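## Task

Take the nut out of the brown box and set it in the tray, making sure the tray holds nothing besides it. Afterwards put the brown box's own lid back on to close it. Everything must stay in place without the robot holding it; finish by releasing and backing the gripper away.

## Robot and tools

Robot: a single arm with a two-finger parallel gripper, mounted on a base that may be slightly tilted relative to the table. Joints from base outward are waist, shoulder, elbow, forearm roll, wrist pitch and wrist roll. Occasionally an outside disturbance may tug a held part or shove a loose object.

Frame: all poses are in the scene frame. Its origin lies on the table surface straight below the arm's base, +z is up, and +y is to the left when facing along +x. Distances are in metres; orientations are quaternions written w first (qw, qx, qy, qz).

Gripper geometry: the fingers extend along the gripper's +z axis and close along its x axis. The reported end_effector_position is the point midway between the pads; fingertips reach 17.5 mm further. Pure rotations pivot about that point, which is 25 mm off the last joint's axis toward gripper -y. A flat block protrudes roughly 9 cm toward gripper -y from that axis and rotates with the hand, so watch its clearance.

The row format (used by both motion tools): 10 numbers [x, y, z, qw, qx, qy, qz, position, force_limit, speed]. The first seven are an absolute target pose for the gripper in the scene frame (not an offset). position, force_limit and speed are each in [-1, 1]. position: +1 means fully open (50 mm gap), about -0.65 means pads touching; send -1 to grip, so the fingers close until something blocks them. force_limit sets pad force per finger: roughly 20 N at -1, 102 N at 0, 185 N at +1 (actual force may exceed this by up to ~17 %). speed sets how fast the gap changes: 20 mm/s at -1, 85 at 0, 150 at +1.

execute_actions(actions): a list of actions run in sequence. Each action is a table of 1 to 15 rows; each row lasts one control step (1/30 s), and if fewer than 15 rows are given the final row repeats to fill 15 steps. An empty list only returns the current state and images. A target more than 0.6 m from the gripper's position at that action's start (measured along any gripper axis) is rejected; if the first action fails this or any action is malformed, nothing runs. Repeat the wanted quaternion in every row to hold orientation rather than copying the reported one, which may drift.

move(target, speed, blocking): drives the gripper in a straight line toward one absolute pose row. speed is the path's top speed in m/s, 0.002 to 0.5 (default 0.25); rotation is capped at twice that value in rad/s. Paths take 0.5 to 10 s and are cut off at 10 s. Finger values are sent at the start. The path ignores obstacles, and the real hand can lag, deviate, or overshoot the speed, especially near full reach. blocking=false returns after 0.5 s while motion continues; then only wait or stop are accepted until a result shows the move ended. The result adds a move: line giving the outcome (done, off_target, moving, held, fault) and active limits: limits=paced means the pose was clipped; limits=held means a check blocked some steps, after which the arm may surge past the requested speed.

wait(seconds): 0 to 10; lets the sim run with the last command held, returning early if a running move finishes. stop(): brakes a running move (needs room); fingers are unaffected. zoom_image(camera, region): region [x0, y0, x1, y1] in pixels of that camera's latest image, max 504 x 504, origin top-left; camera is cam_head_left, cam_head_right or cam_wrist. finished_scene(scene): ends the current scene, given its number; irreversible, and the result reports success and gives the next task.

Motion behaviour: each step the commanded pose is limited to within 70 mm and 16 degrees of the measured pose, then reached via damped inverse kinematics, favouring position over orientation. After an action the arm only continues to the last clipped pose, so far targets need follow-up commands. "Hand target" in a result is the pose currently being pursued. A "pose unreachable" line means the clearance check (which treats the mount under the base as part of the arm) altered or blocked the command. Reported hand position can be off, more so at long reach.

Reading results: the state gives end_effector_position and end_effector_quat_wxyz. object_status: 0 moving; 1 blocked while opening; 2 blocked while closing (a grip); 3 reached commanded position or pads met (usually nothing held). Confirm a grip by seeing 2. Any new position value resets status to 0 briefly. Stopped fingers ignore new force_limit or speed until position changes by at least 0.01; to lighten a grip, open first. With force_limit -1, status stays 2 even if the object slips out, and grips on fixed, off-centre objects fade. Opening in mm ≈ (250 - position_measured) × 0.202.

Cameras: cam_head_left and cam_head_right are 896x504, cam_wrist is 616x616 fisheye; calibration lines give K, distortion and T_world_to_cam, with small per-scene errors.

Avoid: pushing into firm surfaces (the arm is stiff; small overshoot past contact can fault), fast contacts, and dropping or knocking anything off the table, which fails the task. A torque at a joint's load limit (waist/shoulder/elbow 140 N m, wrist joints 35.2 N m, held weight included) or an external force of 150 N causes a 10 s stop and skips the rest of the call. Long load holding heats motors; a MOTOR HOT warning precedes an OVER-TEMPERATURE FAULT brake. Finish with objects resting on their own, gripper open and withdrawn.

Each tool is called after ">>>" by a JSON object that holds its "fn" and its "kwargs", one argument or row to a line.

## Session

I'll start by looking at the current state of the scene.

>>> {"fn": "execute_actions", "kwargs": {
  "actions": []
}}

Scene clock: 0.00 s.
end_effector_position=(+1.0618, +0.0100, +0.1373) position_measured=3 object_status=3 end_effector_quat_wxyz=(+0.331, +0.905, +0.097, +0.250)
Joint positions: [ 0.522  0.449  0.44   1.604 -1.062 -2.572]
Joint velocities: [-0.002 -0.     0.     0.    -0.    -0.001]
Hand target: +1.062, +0.010, +0.137; +0.331, +0.905, +0.097, +0.250

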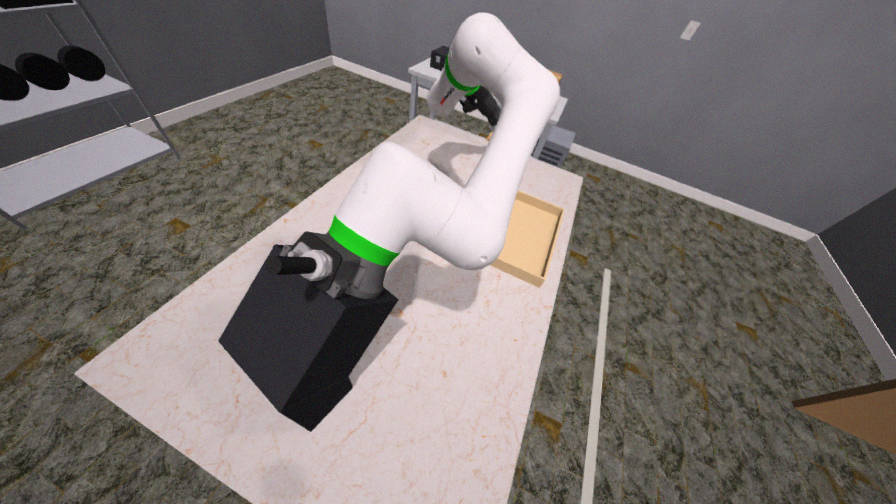

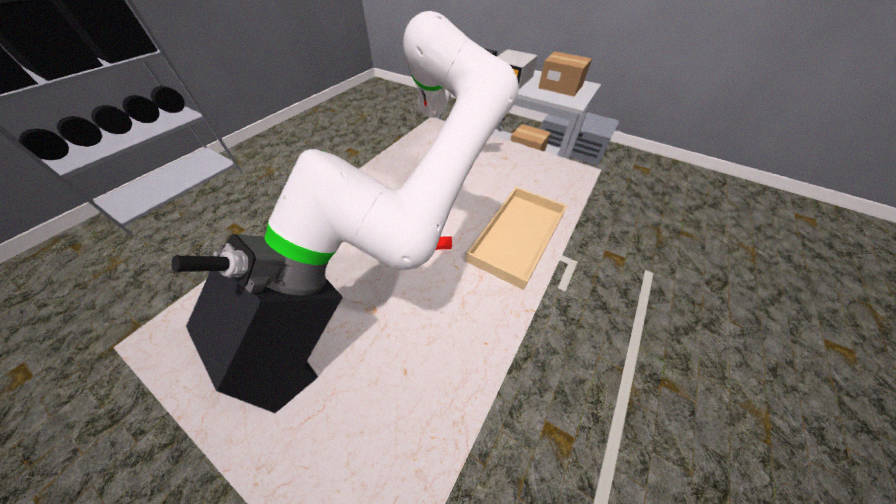

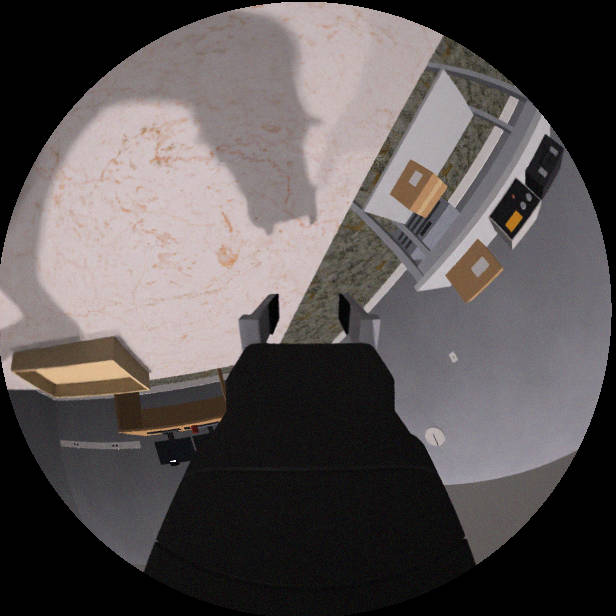

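The arm is hiding most of the table, so I'll lift it and point the wrist camera down.

>>> {"fn": "move", "kwargs": {
  "target": [0.7, 0.05, 0.5, 0, 1, 0, 0, 1, 0, 0],
  "speed": 0.3
}}

Scene clock: 6.33 s.
end_effector_position=(+0.7004, +0.0488, +0.5014) position_measured=3 object_status=3 end_effector_quat_wxyz=(+0.001, +1.000, -0.000, +0.002)
Joint positions: [ 1.647 -0.395  0.126  0.963 -2.031 -2.619]
Joint velocities: [ 0.001 -0.001 -0.     0.     0.    -0.001]
Hand target: +0.700, +0.049, +0.501; +0.001, +1.000, -0.000, +0.002
Off the commanded pose: 0.002 m, 0 deg.
move: done
camera_calibration (this result's frames):
cam_wrist: T_world_to_cam=[[0.999731, 0.0191178, -0.0131174, -0.69748], [0.0218997, -0.964414, 0.263489, -0.0946162], [-0.00761327, -0.263706, -0.964573, 0.651807], [0, 0, 0, 1]] pos_world=[0.704327, 0.0939703, 0.644497]

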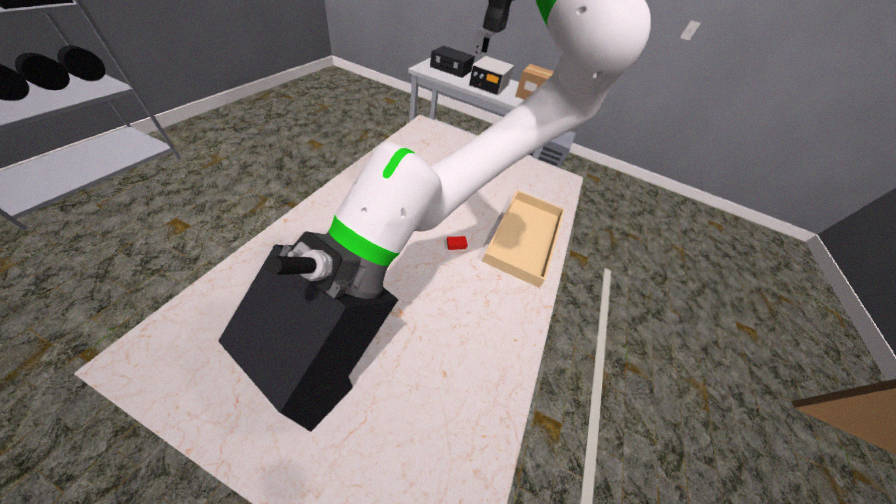

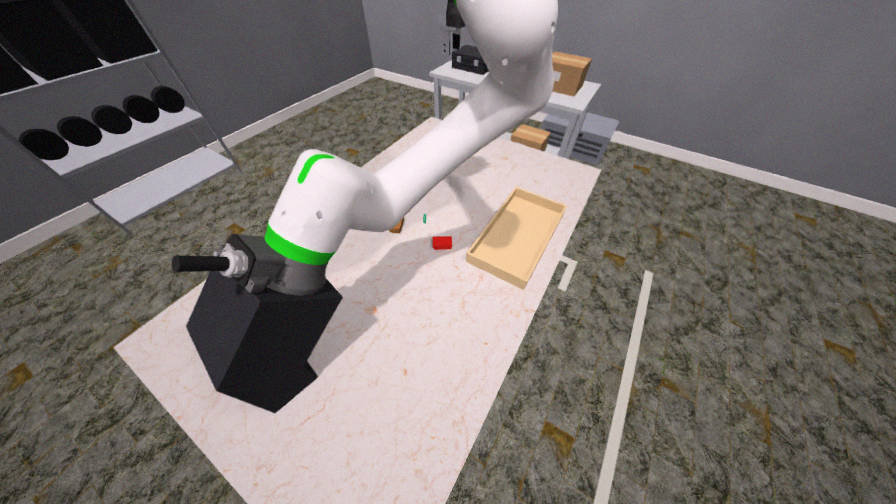

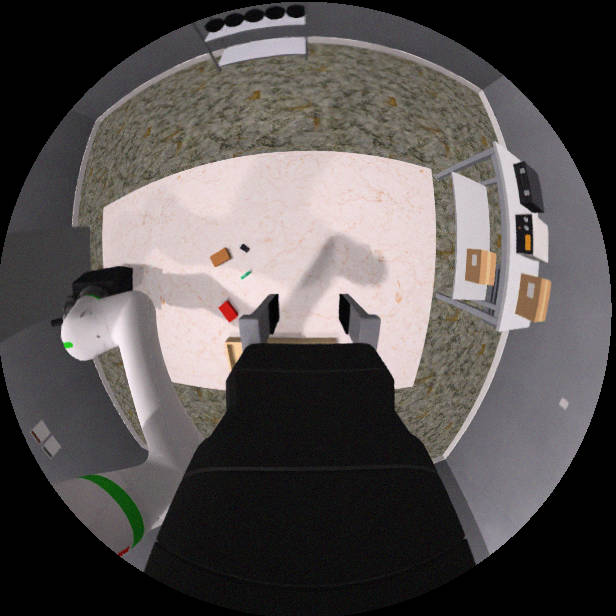

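>>> {"fn": "zoom_image", "kwargs": {
  "camera": "cam_wrist",
  "region": [170, 210, 300, 340]
}}

>>> {"fn": "zoom_image", "kwargs": {
  "camera": "cam_head_right",
  "region": [360, 180, 500, 280]
}}

Region (170, 210, 300, 340) of cam_wrist's 616x616 image, scaled by 3.877, with more detail than that image has.

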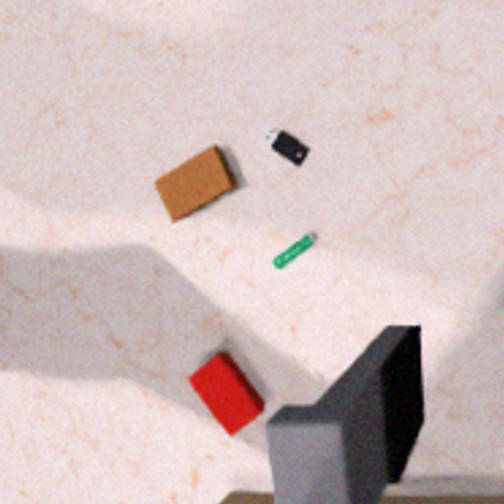

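Region (360, 180, 500, 280) of cam_head_right's 896x504 image, scaled by 3.600, with more detail than that image has; it fills the top 360 rows of this view, and the rest is white.

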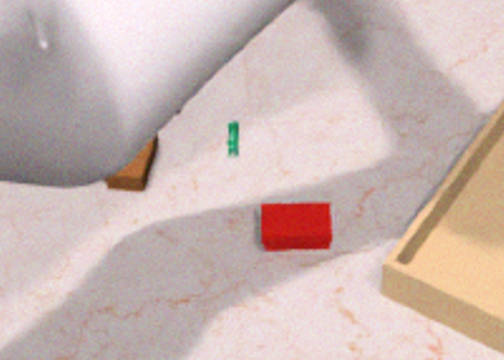

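>>> {"fn": "move", "kwargs": {
  "target": [0.43, 0.06, 0.22, 0, 1, 0, 0, 1, 0, 0],
  "speed": 0.3
}}

Scene clock: 22.60 s.
end_effector_position=(+0.4295, +0.0592, +0.2196) position_measured=3 object_status=3 end_effector_quat_wxyz=(-0.000, +1.000, +0.000, -0.000)
Joint positions: [ 1.549 -0.896 -1.019  0.837 -1.546 -3.07 ]
Joint velocities: [ 0.    -0.     0.002 -0.     0.003  0.   ]
Hand target: +0.429, +0.059, +0.220; -0.000, +1.000, -0.000, -0.001
Off the commanded pose: 0.001 m, 0 deg.
move: done
camera_calibration (this result's frames):
cam_wrist: T_world_to_cam=[[0.999661, 0.0193537, -0.0173878, -0.429573], [0.023235, -0.964804, 0.261941, -0.00463307], [-0.0117062, -0.262256, -0.964927, 0.382353], [0, 0, 0, 1]] pos_world=[0.434011, 0.104118, 0.362687]

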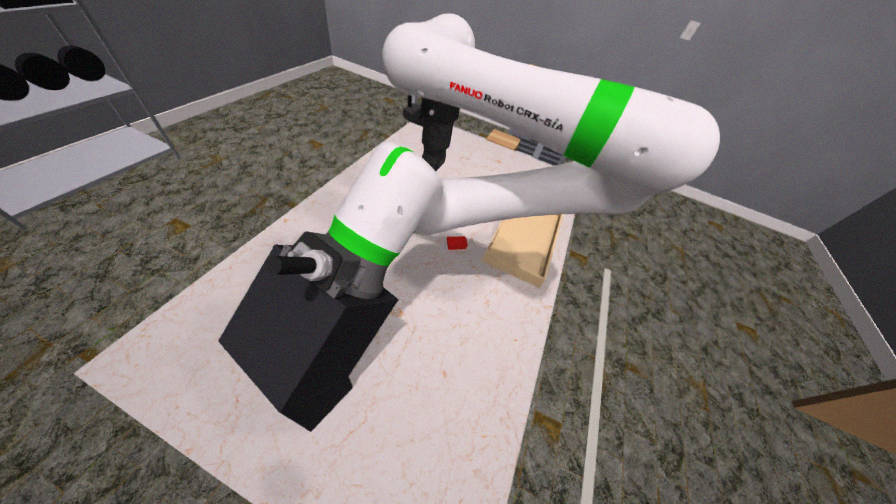

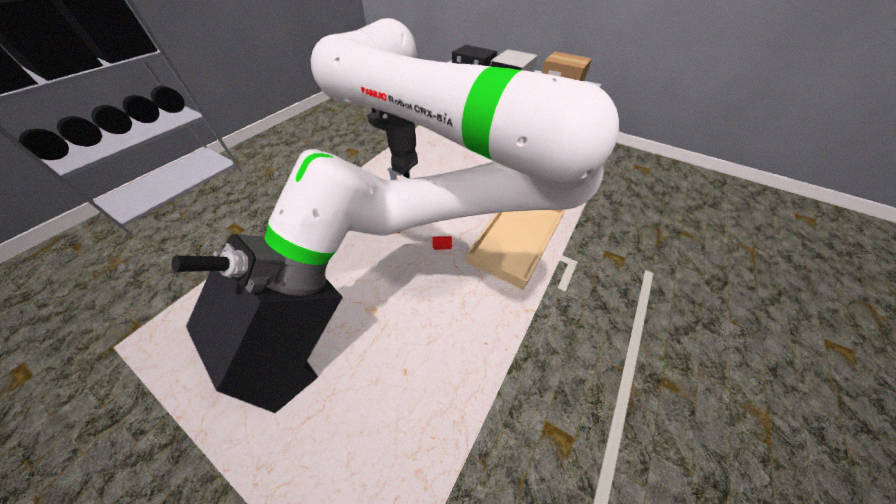

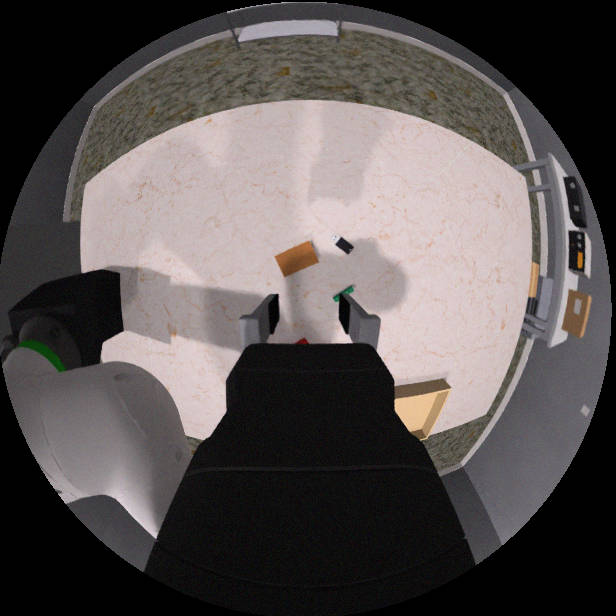

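>>> {"fn": "zoom_image", "kwargs": {
  "camera": "cam_wrist",
  "region": [240, 200, 380, 340]
}}

Region (240, 200, 380, 340) of cam_wrist's 616x616 image, scaled by 3.600, with more detail than that image has.

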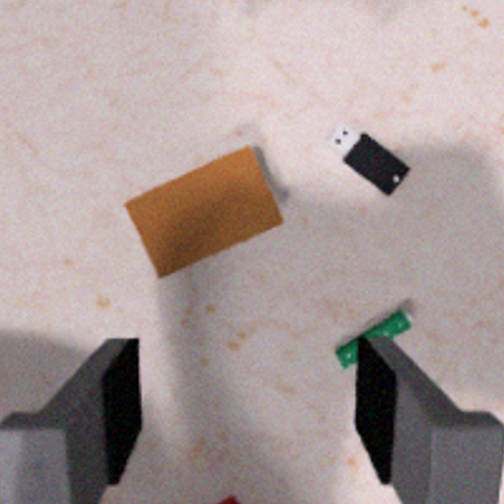

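>>> {"fn": "zoom_image", "kwargs": {
  "camera": "cam_head_right",
  "region": [410, 220, 480, 265]
}}

Region (410, 220, 480, 265) of cam_head_right's 896x504 image, scaled by 7.200, with more detail than that image has; it fills the top 324 rows of this view, and the rest is white.

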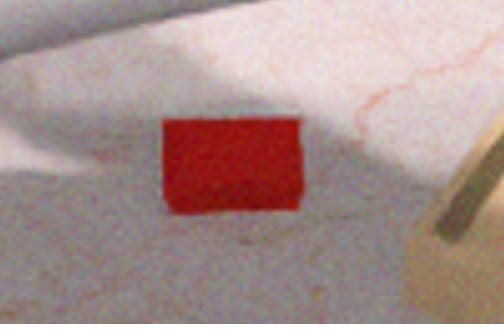

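>>> {"fn": "move", "kwargs": {
  "target": [0.419, 0.0995, 0.12, 0, 0.8434, -0.5373, 0, 1, 0, 0],
  "speed": 0.2
}}

Scene clock: 59.60 s.
end_effector_position=(+0.4190, +0.0986, +0.1200) position_measured=3 object_status=3 end_effector_quat_wxyz=(-0.024, +0.867, -0.490, -0.089)
Joint positions: [ 1.066 -0.625 -1.053  0.766 -0.892 -3.927]
Joint velocities: [-0.     0.001  0.002 -0.003  0.    -0.001]
Hand target: +0.419, +0.099, +0.120; -0.024, +0.867, -0.490, -0.089
Off the commanded pose: 0.001 m, 12 deg.
joint sent to its limit — the command would take joint 6 (wrist roll) past its lower limit, so that joint was sent only as far as its limit.
move: off_target
camera_calibration (this result's frames):
cam_wrist: T_world_to_cam=[[0.51806, -0.833007, -0.194201, -0.114516], [-0.778229, -0.553256, 0.297097, 0.350724], [-0.354927, -0.00278144, -0.93489, 0.411101], [0, 0, 0, 1]] pos_world=[0.47818, 0.0997915, 0.257896]

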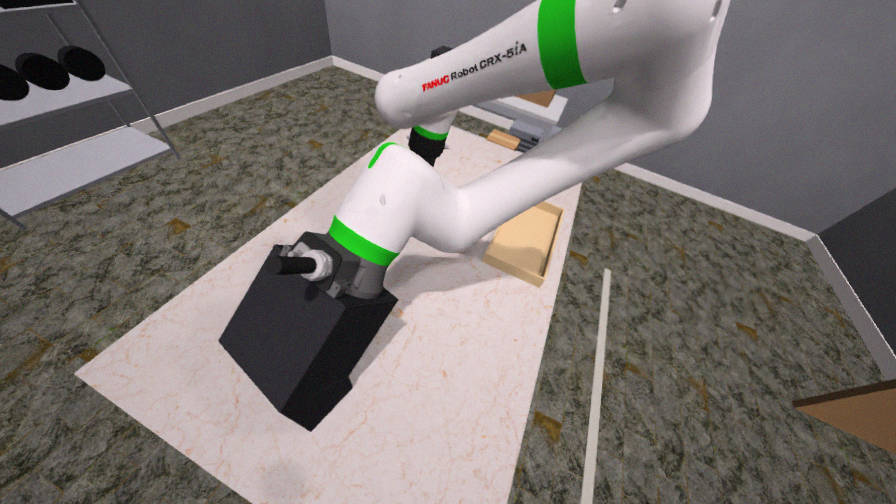

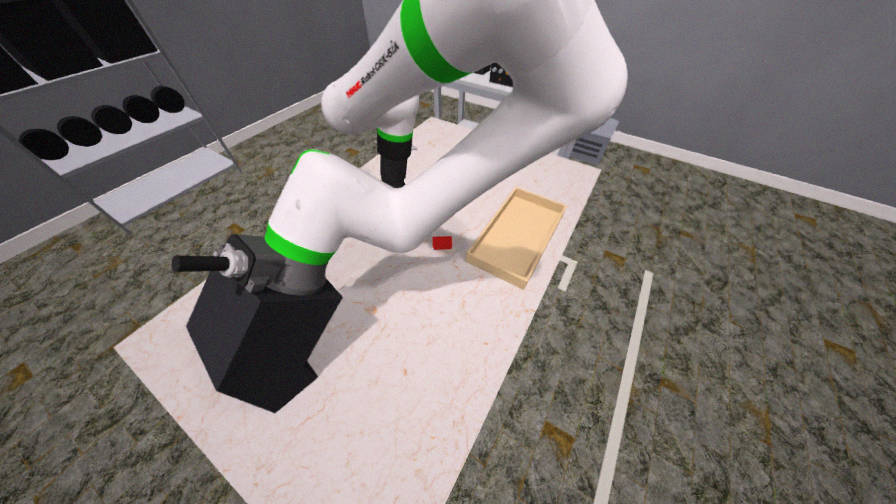

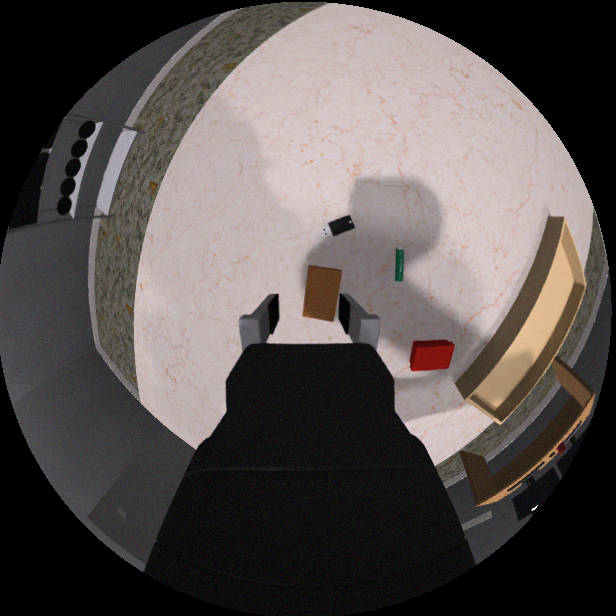

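The wrist roll hit its limit. I'll turn the other way instead, in two steps, to reach the equivalent grasp orientation.

>>> {"fn": "move", "kwargs": {
  "target": [0.419, 0.0995, 0.14, 0, 0.9659, 0.2588, 0, 1, 0, 0],
  "speed": 0.4
}}

>>> {"fn": "move", "kwargs": {
  "target": [0.419, 0.0995, 0.12, 0, 0.5373, 0.8434, 0, 1, 0, 0],
  "speed": 0.4
}}

Scene clock: 68.13 s.
end_effector_position=(+0.4189, +0.0994, +0.1399) position_measured=3 object_status=3 end_effector_quat_wxyz=(+0.000, +0.966, +0.259, -0.000)
Joint positions: [ 1.162 -0.601 -1.067  0.962 -1.044 -2.579]
Joint velocities: [-0.002 -0.001  0.002 -0.001  0.001  0.001]
Hand target: +0.419, +0.099, +0.140; +0.000, +0.966, +0.259, -0.000
Off the commanded pose: 0.000 m, 0 deg.
move: done
camera_calibration (this result's frames):
cam_wrist: T_world_to_cam=[[0.855837, 0.516974, -0.0167737, -0.410476], [0.50272, -0.823733, 0.262177, -0.159635], [0.121722, -0.232813, -0.964874, 0.257098], [0, 0, 0, 1]] pos_world=[0.400257, 0.140565, 0.283034]

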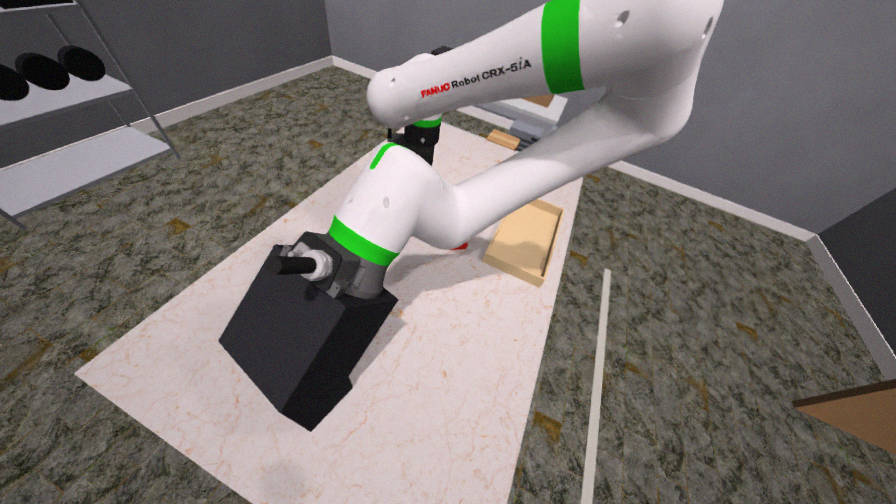

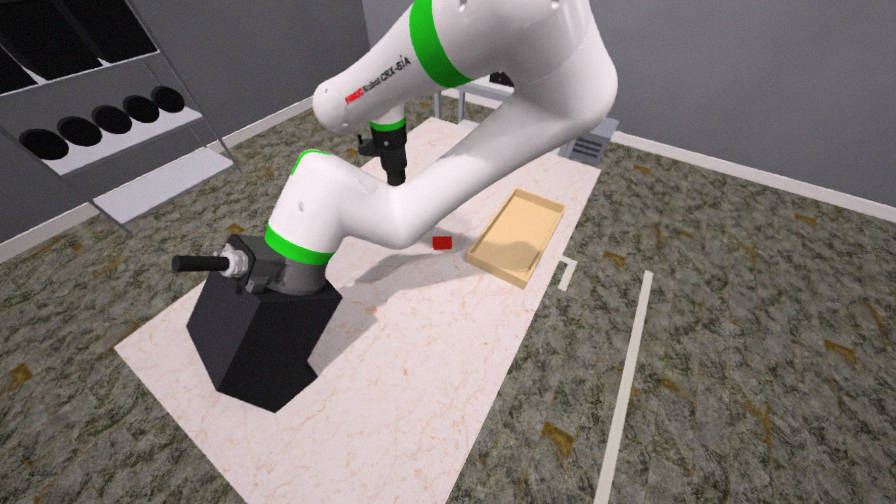

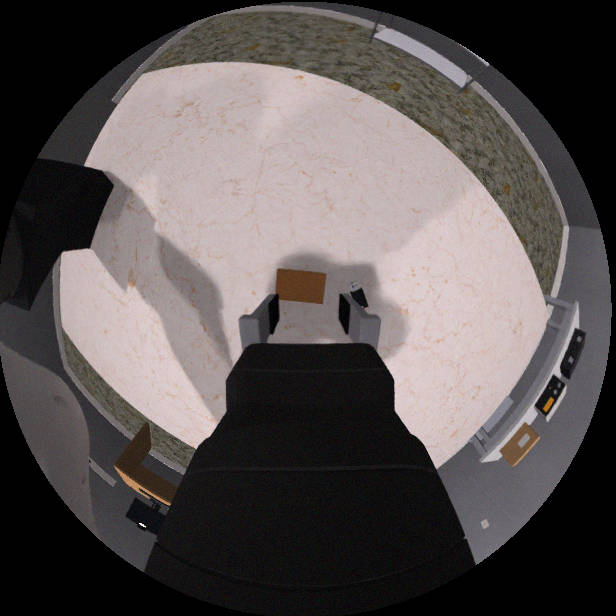

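Scene clock: 70.43 s.
end_effector_position=(+0.4189, +0.0994, +0.1201) position_measured=3 object_status=3 end_effector_quat_wxyz=(-0.000, +0.537, +0.843, -0.000)
Joint positions: [ 1.107 -0.456 -1.027  1.03  -0.946 -1.171]
Joint velocities: [ 0.001  0.001  0.    -0.001 -0.     0.002]
Hand target: +0.419, +0.099, +0.120; -0.000, +0.537, +0.843, -0.000
Off the commanded pose: 0.000 m, 0 deg.
move: done
camera_calibration (this result's frames):
cam_wrist: T_world_to_cam=[[-0.439869, 0.897912, -0.0164159, 0.0940318], [0.8648, 0.428436, 0.261846, -0.430588], [0.242148, 0.100981, -0.96497, 0.154311], [0, 0, 0, 1]] pos_world=[0.376369, 0.0844646, 0.263197]

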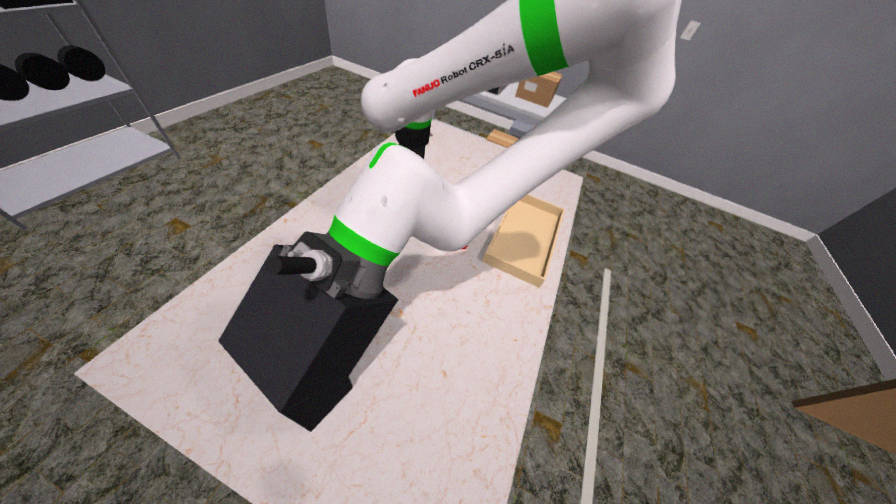

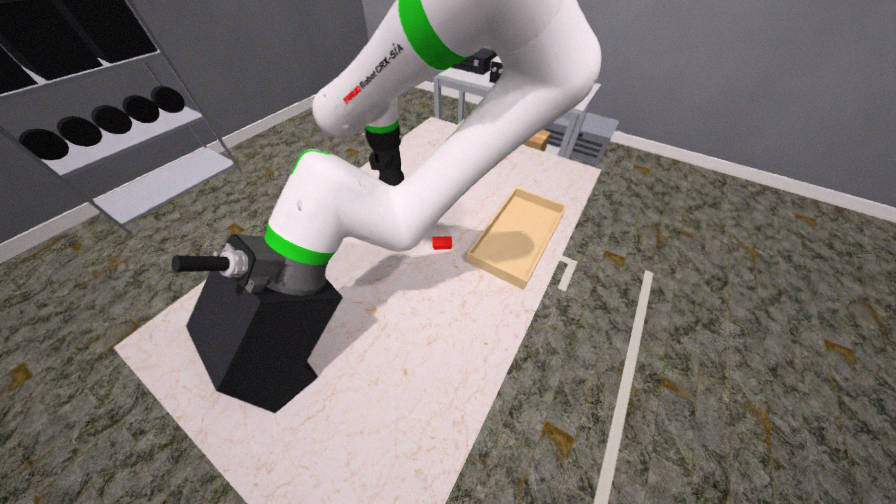

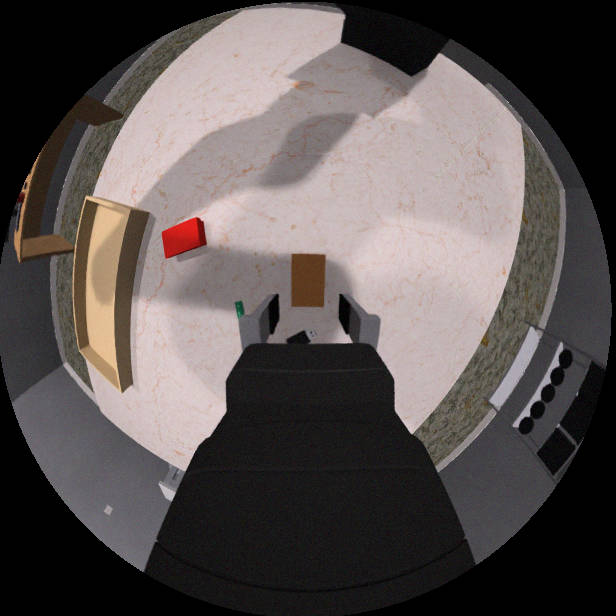

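>>> {"fn": "move", "kwargs": {
  "target": [0.405, 0.0925, 0.075, 0, 0.5373, 0.8434, 0, 1, 0, 0],
  "speed": 0.1
}}

>>> {"fn": "zoom_image", "kwargs": {
  "camera": "cam_wrist",
  "region": [220, 200, 400, 380]
}}

Scene clock: 93.33 s.
end_effector_position=(+0.4048, +0.0926, +0.0751) position_measured=3 object_status=3 end_effector_quat_wxyz=(-0.000, +0.537, +0.843, -0.000)
Joint positions: [ 0.917 -0.372 -1.09   1.202 -0.745 -1.257]
Joint velocities: [-0.002  0.    -0.001  0.002 -0.    -0.002]
Hand target: +0.405, +0.093, +0.075; -0.000, +0.537, +0.843, -0.000
Off the commanded pose: 0.000 m, 0 deg.
move: done
camera_calibration (this result's frames):
cam_wrist: T_world_to_cam=[[-0.439718, 0.897993, -0.0160341, 0.0931456], [0.864968, 0.428219, 0.261645, -0.403654], [0.241821, 0.101181, -0.965031, 0.1152], [0, 0, 0, 1]] pos_world=[0.362248, 0.0775523, 0.218279]

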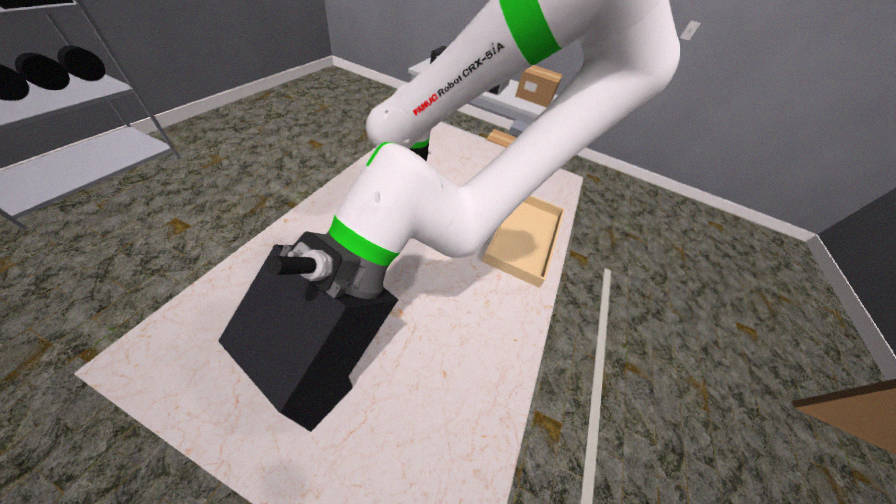

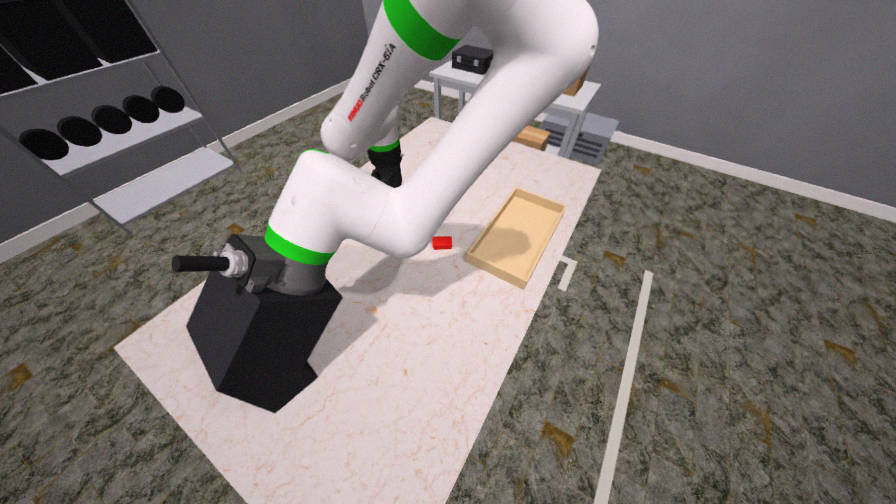

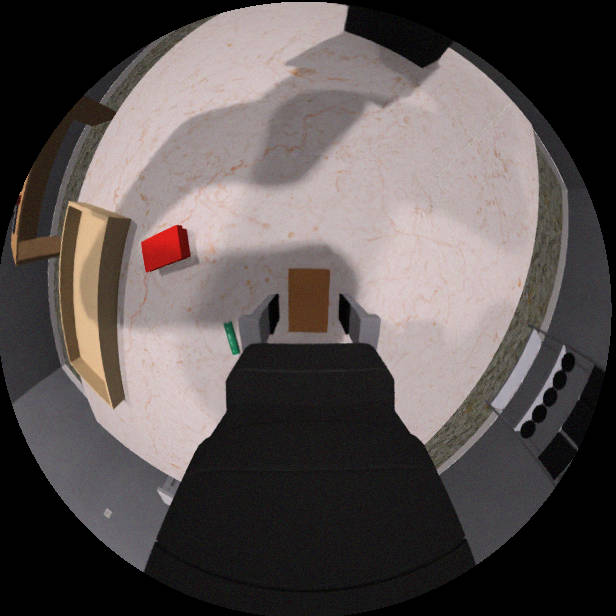

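Region (220, 200, 400, 380) of cam_wrist's 616x616 image, scaled by 2.800, with more detail than that image has.

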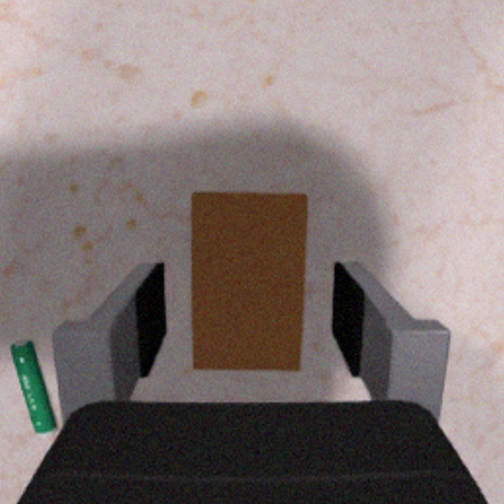

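>>> {"fn": "zoom_image", "kwargs": {
  "camera": "cam_wrist",
  "region": [120, 200, 220, 300]
}}

Region (120, 200, 220, 300) of cam_wrist's 616x616 image, scaled by 5.040, with more detail than that image has.

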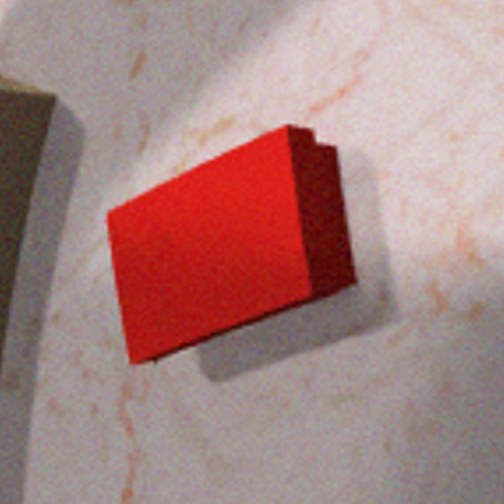

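>>> {"fn": "move", "kwargs": {
  "target": [0.405, 0.0925, 0.036, 0, 0.5373, 0.8434, 0, 1, 0, 0],
  "speed": 0.05
}}

Scene clock: 110.80 s.
end_effector_position=(+0.4050, +0.0927, +0.0362) position_measured=3 object_status=3 end_effector_quat_wxyz=(-0.000, +0.538, +0.843, +0.000)
Joint positions: [ 0.719 -0.261 -1.094  1.439 -0.579 -1.382]
Joint velocities: [-0.002  0.001 -0.003  0.004  0.002 -0.003]
Hand target: +0.405, +0.093, +0.036; -0.000, +0.537, +0.843, -0.000
Off the commanded pose: 0.000 m, 0 deg.
move: done
camera_calibration (this result's frames):
cam_wrist: T_world_to_cam=[[-0.439486, 0.898106, -0.0160129, 0.0923496], [0.865019, 0.427964, 0.261895, -0.39372], [0.242063, 0.101248, -0.964964, 0.077457], [0, 0, 0, 1]] pos_world=[0.362412, 0.0777162, 0.179335]

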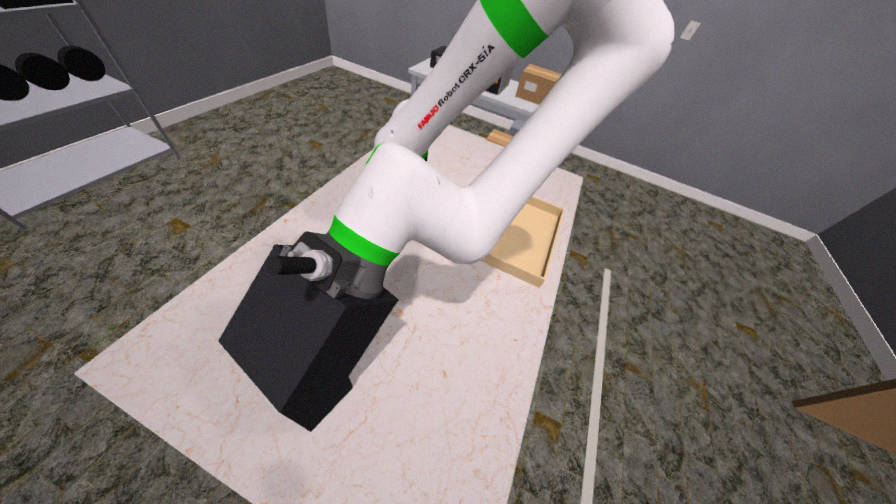

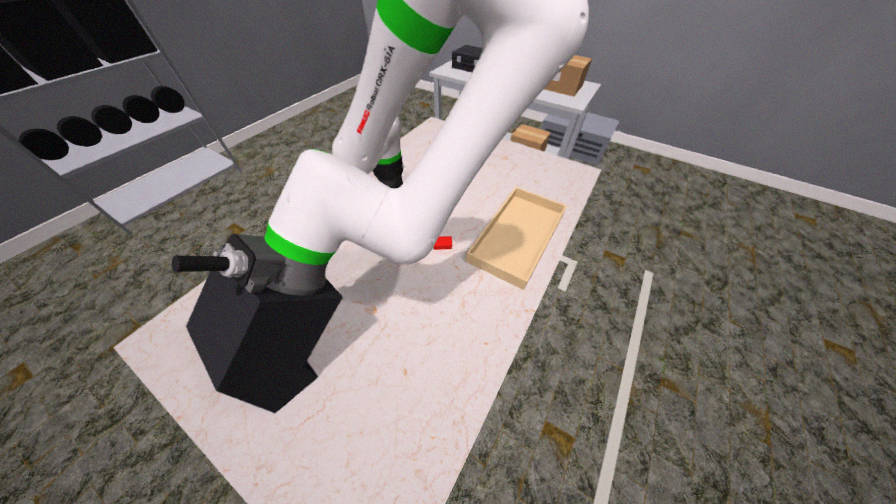

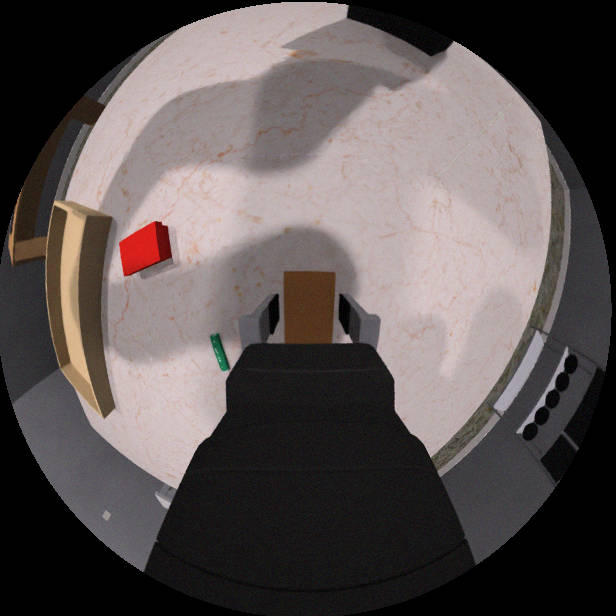

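>>> {"fn": "execute_actions", "kwargs": {
  "actions": [
    [[0.405, 0.0925, 0.036, 0, 0.5373, 0.8434, 0, -1, -0.3, 0]],
    [[0.405, 0.0925, 0.036, 0, 0.5373, 0.8434, 0, -1, -0.3, 0]]
  ]
}}

Scene clock: 115.83 s.
end_effector_position=(+0.4049, +0.0925, +0.0360) position_measured=62 object_status=2 end_effector_quat_wxyz=(-0.000, +0.537, +0.843, -0.000)
Joint positions: [ 0.718 -0.26  -1.094  1.442 -0.579 -1.383]
Joint velocities: [-0.001 -0.     0.     0.    -0.001 -0.001]
Hand target: +0.405, +0.093, +0.036; +0.000, +0.537, +0.843, +0.000
Off the commanded pose: 0.000 m, 0 deg.
camera_calibration (this result's frames):
cam_wrist: T_world_to_cam=[[-0.439958, 0.897865, -0.0165787, 0.0927907], [0.864704, 0.428546, 0.261982, -0.393482], [0.24233, 0.100926, -0.96493, 0.0772032], [0, 0, 0, 1]] pos_world=[0.362361, 0.07752, 0.179119]

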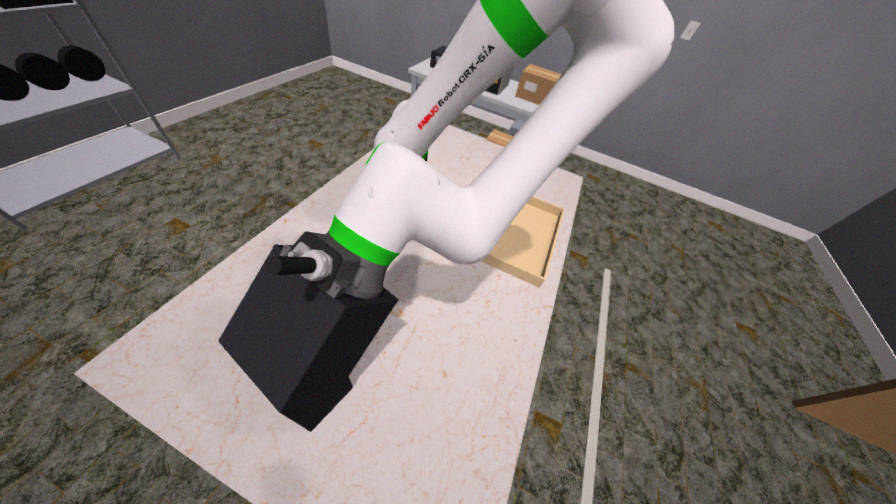

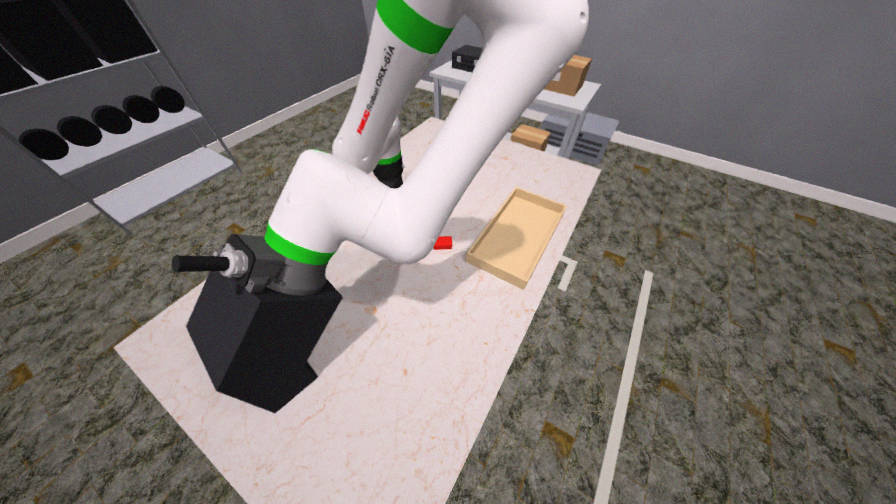

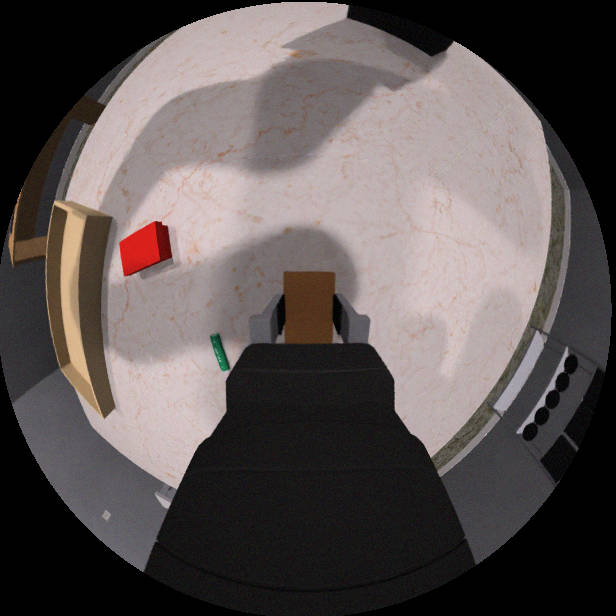

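>>> {"fn": "move", "kwargs": {
  "target": [0.405, 0.0925, 0.10, 0, 0.5373, 0.8434, 0, -1, -0.3, 0],
  "speed": 0.05
}}

Scene clock: 121.17 s.
end_effector_position=(+0.4054, +0.0923, +0.0998) position_measured=62 object_status=2 end_effector_quat_wxyz=(+0.001, +0.537, +0.844, +0.000)
Joint positions: [ 1.031 -0.438 -1.079  1.099 -0.859 -1.211]
Joint velocities: [ 0.001 -0.002  0.    -0.001 -0.002 -0.   ]
Hand target: +0.405, +0.092, +0.100; +0.001, +0.537, +0.844, +0.000
Off the commanded pose: 0.001 m, 0 deg.
move: done
camera_calibration (this result's frames):
cam_wrist: T_world_to_cam=[[-0.440315, 0.897673, -0.0174892, 0.0944923], [0.864251, 0.429039, 0.262672, -0.410447], [0.243297, 0.100543, -0.964727, 0.138272], [0, 0, 0, 1]] pos_world=[0.362694, 0.0773723, 0.24286]

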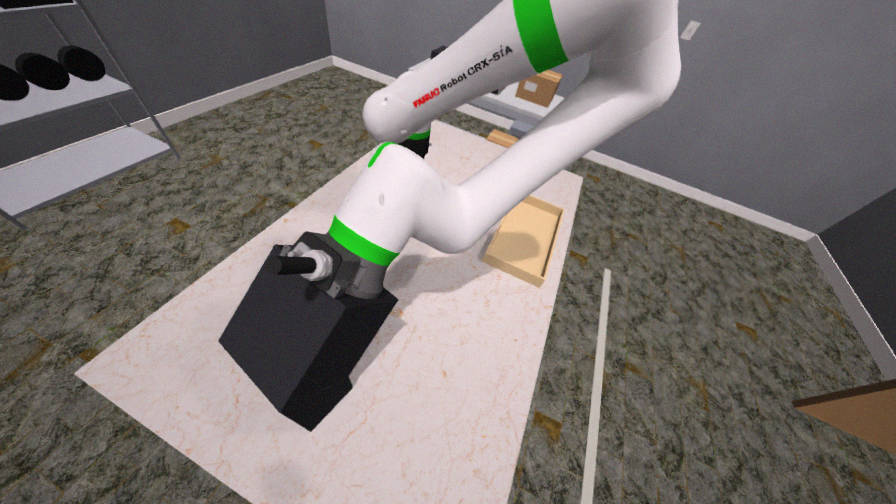

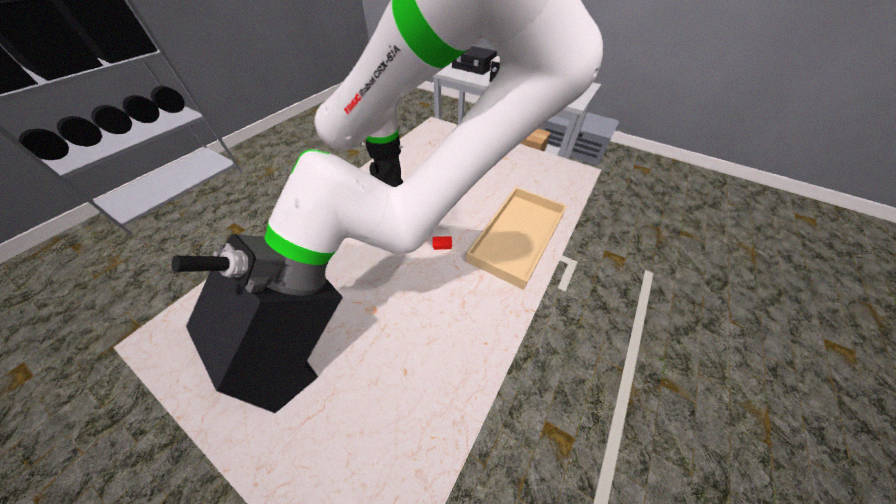

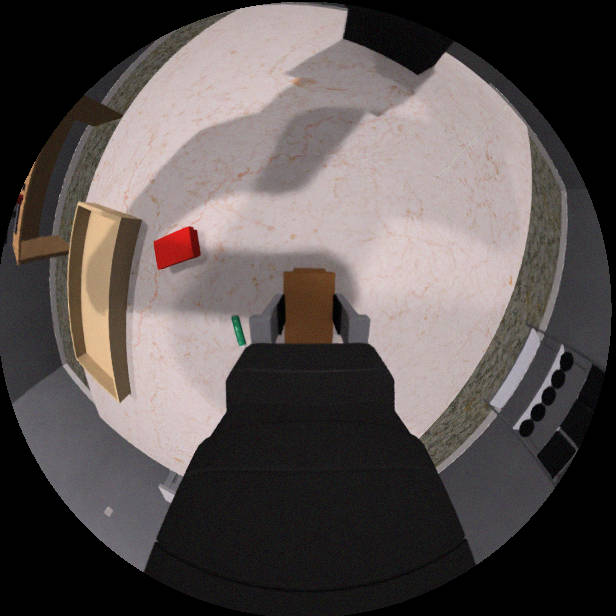

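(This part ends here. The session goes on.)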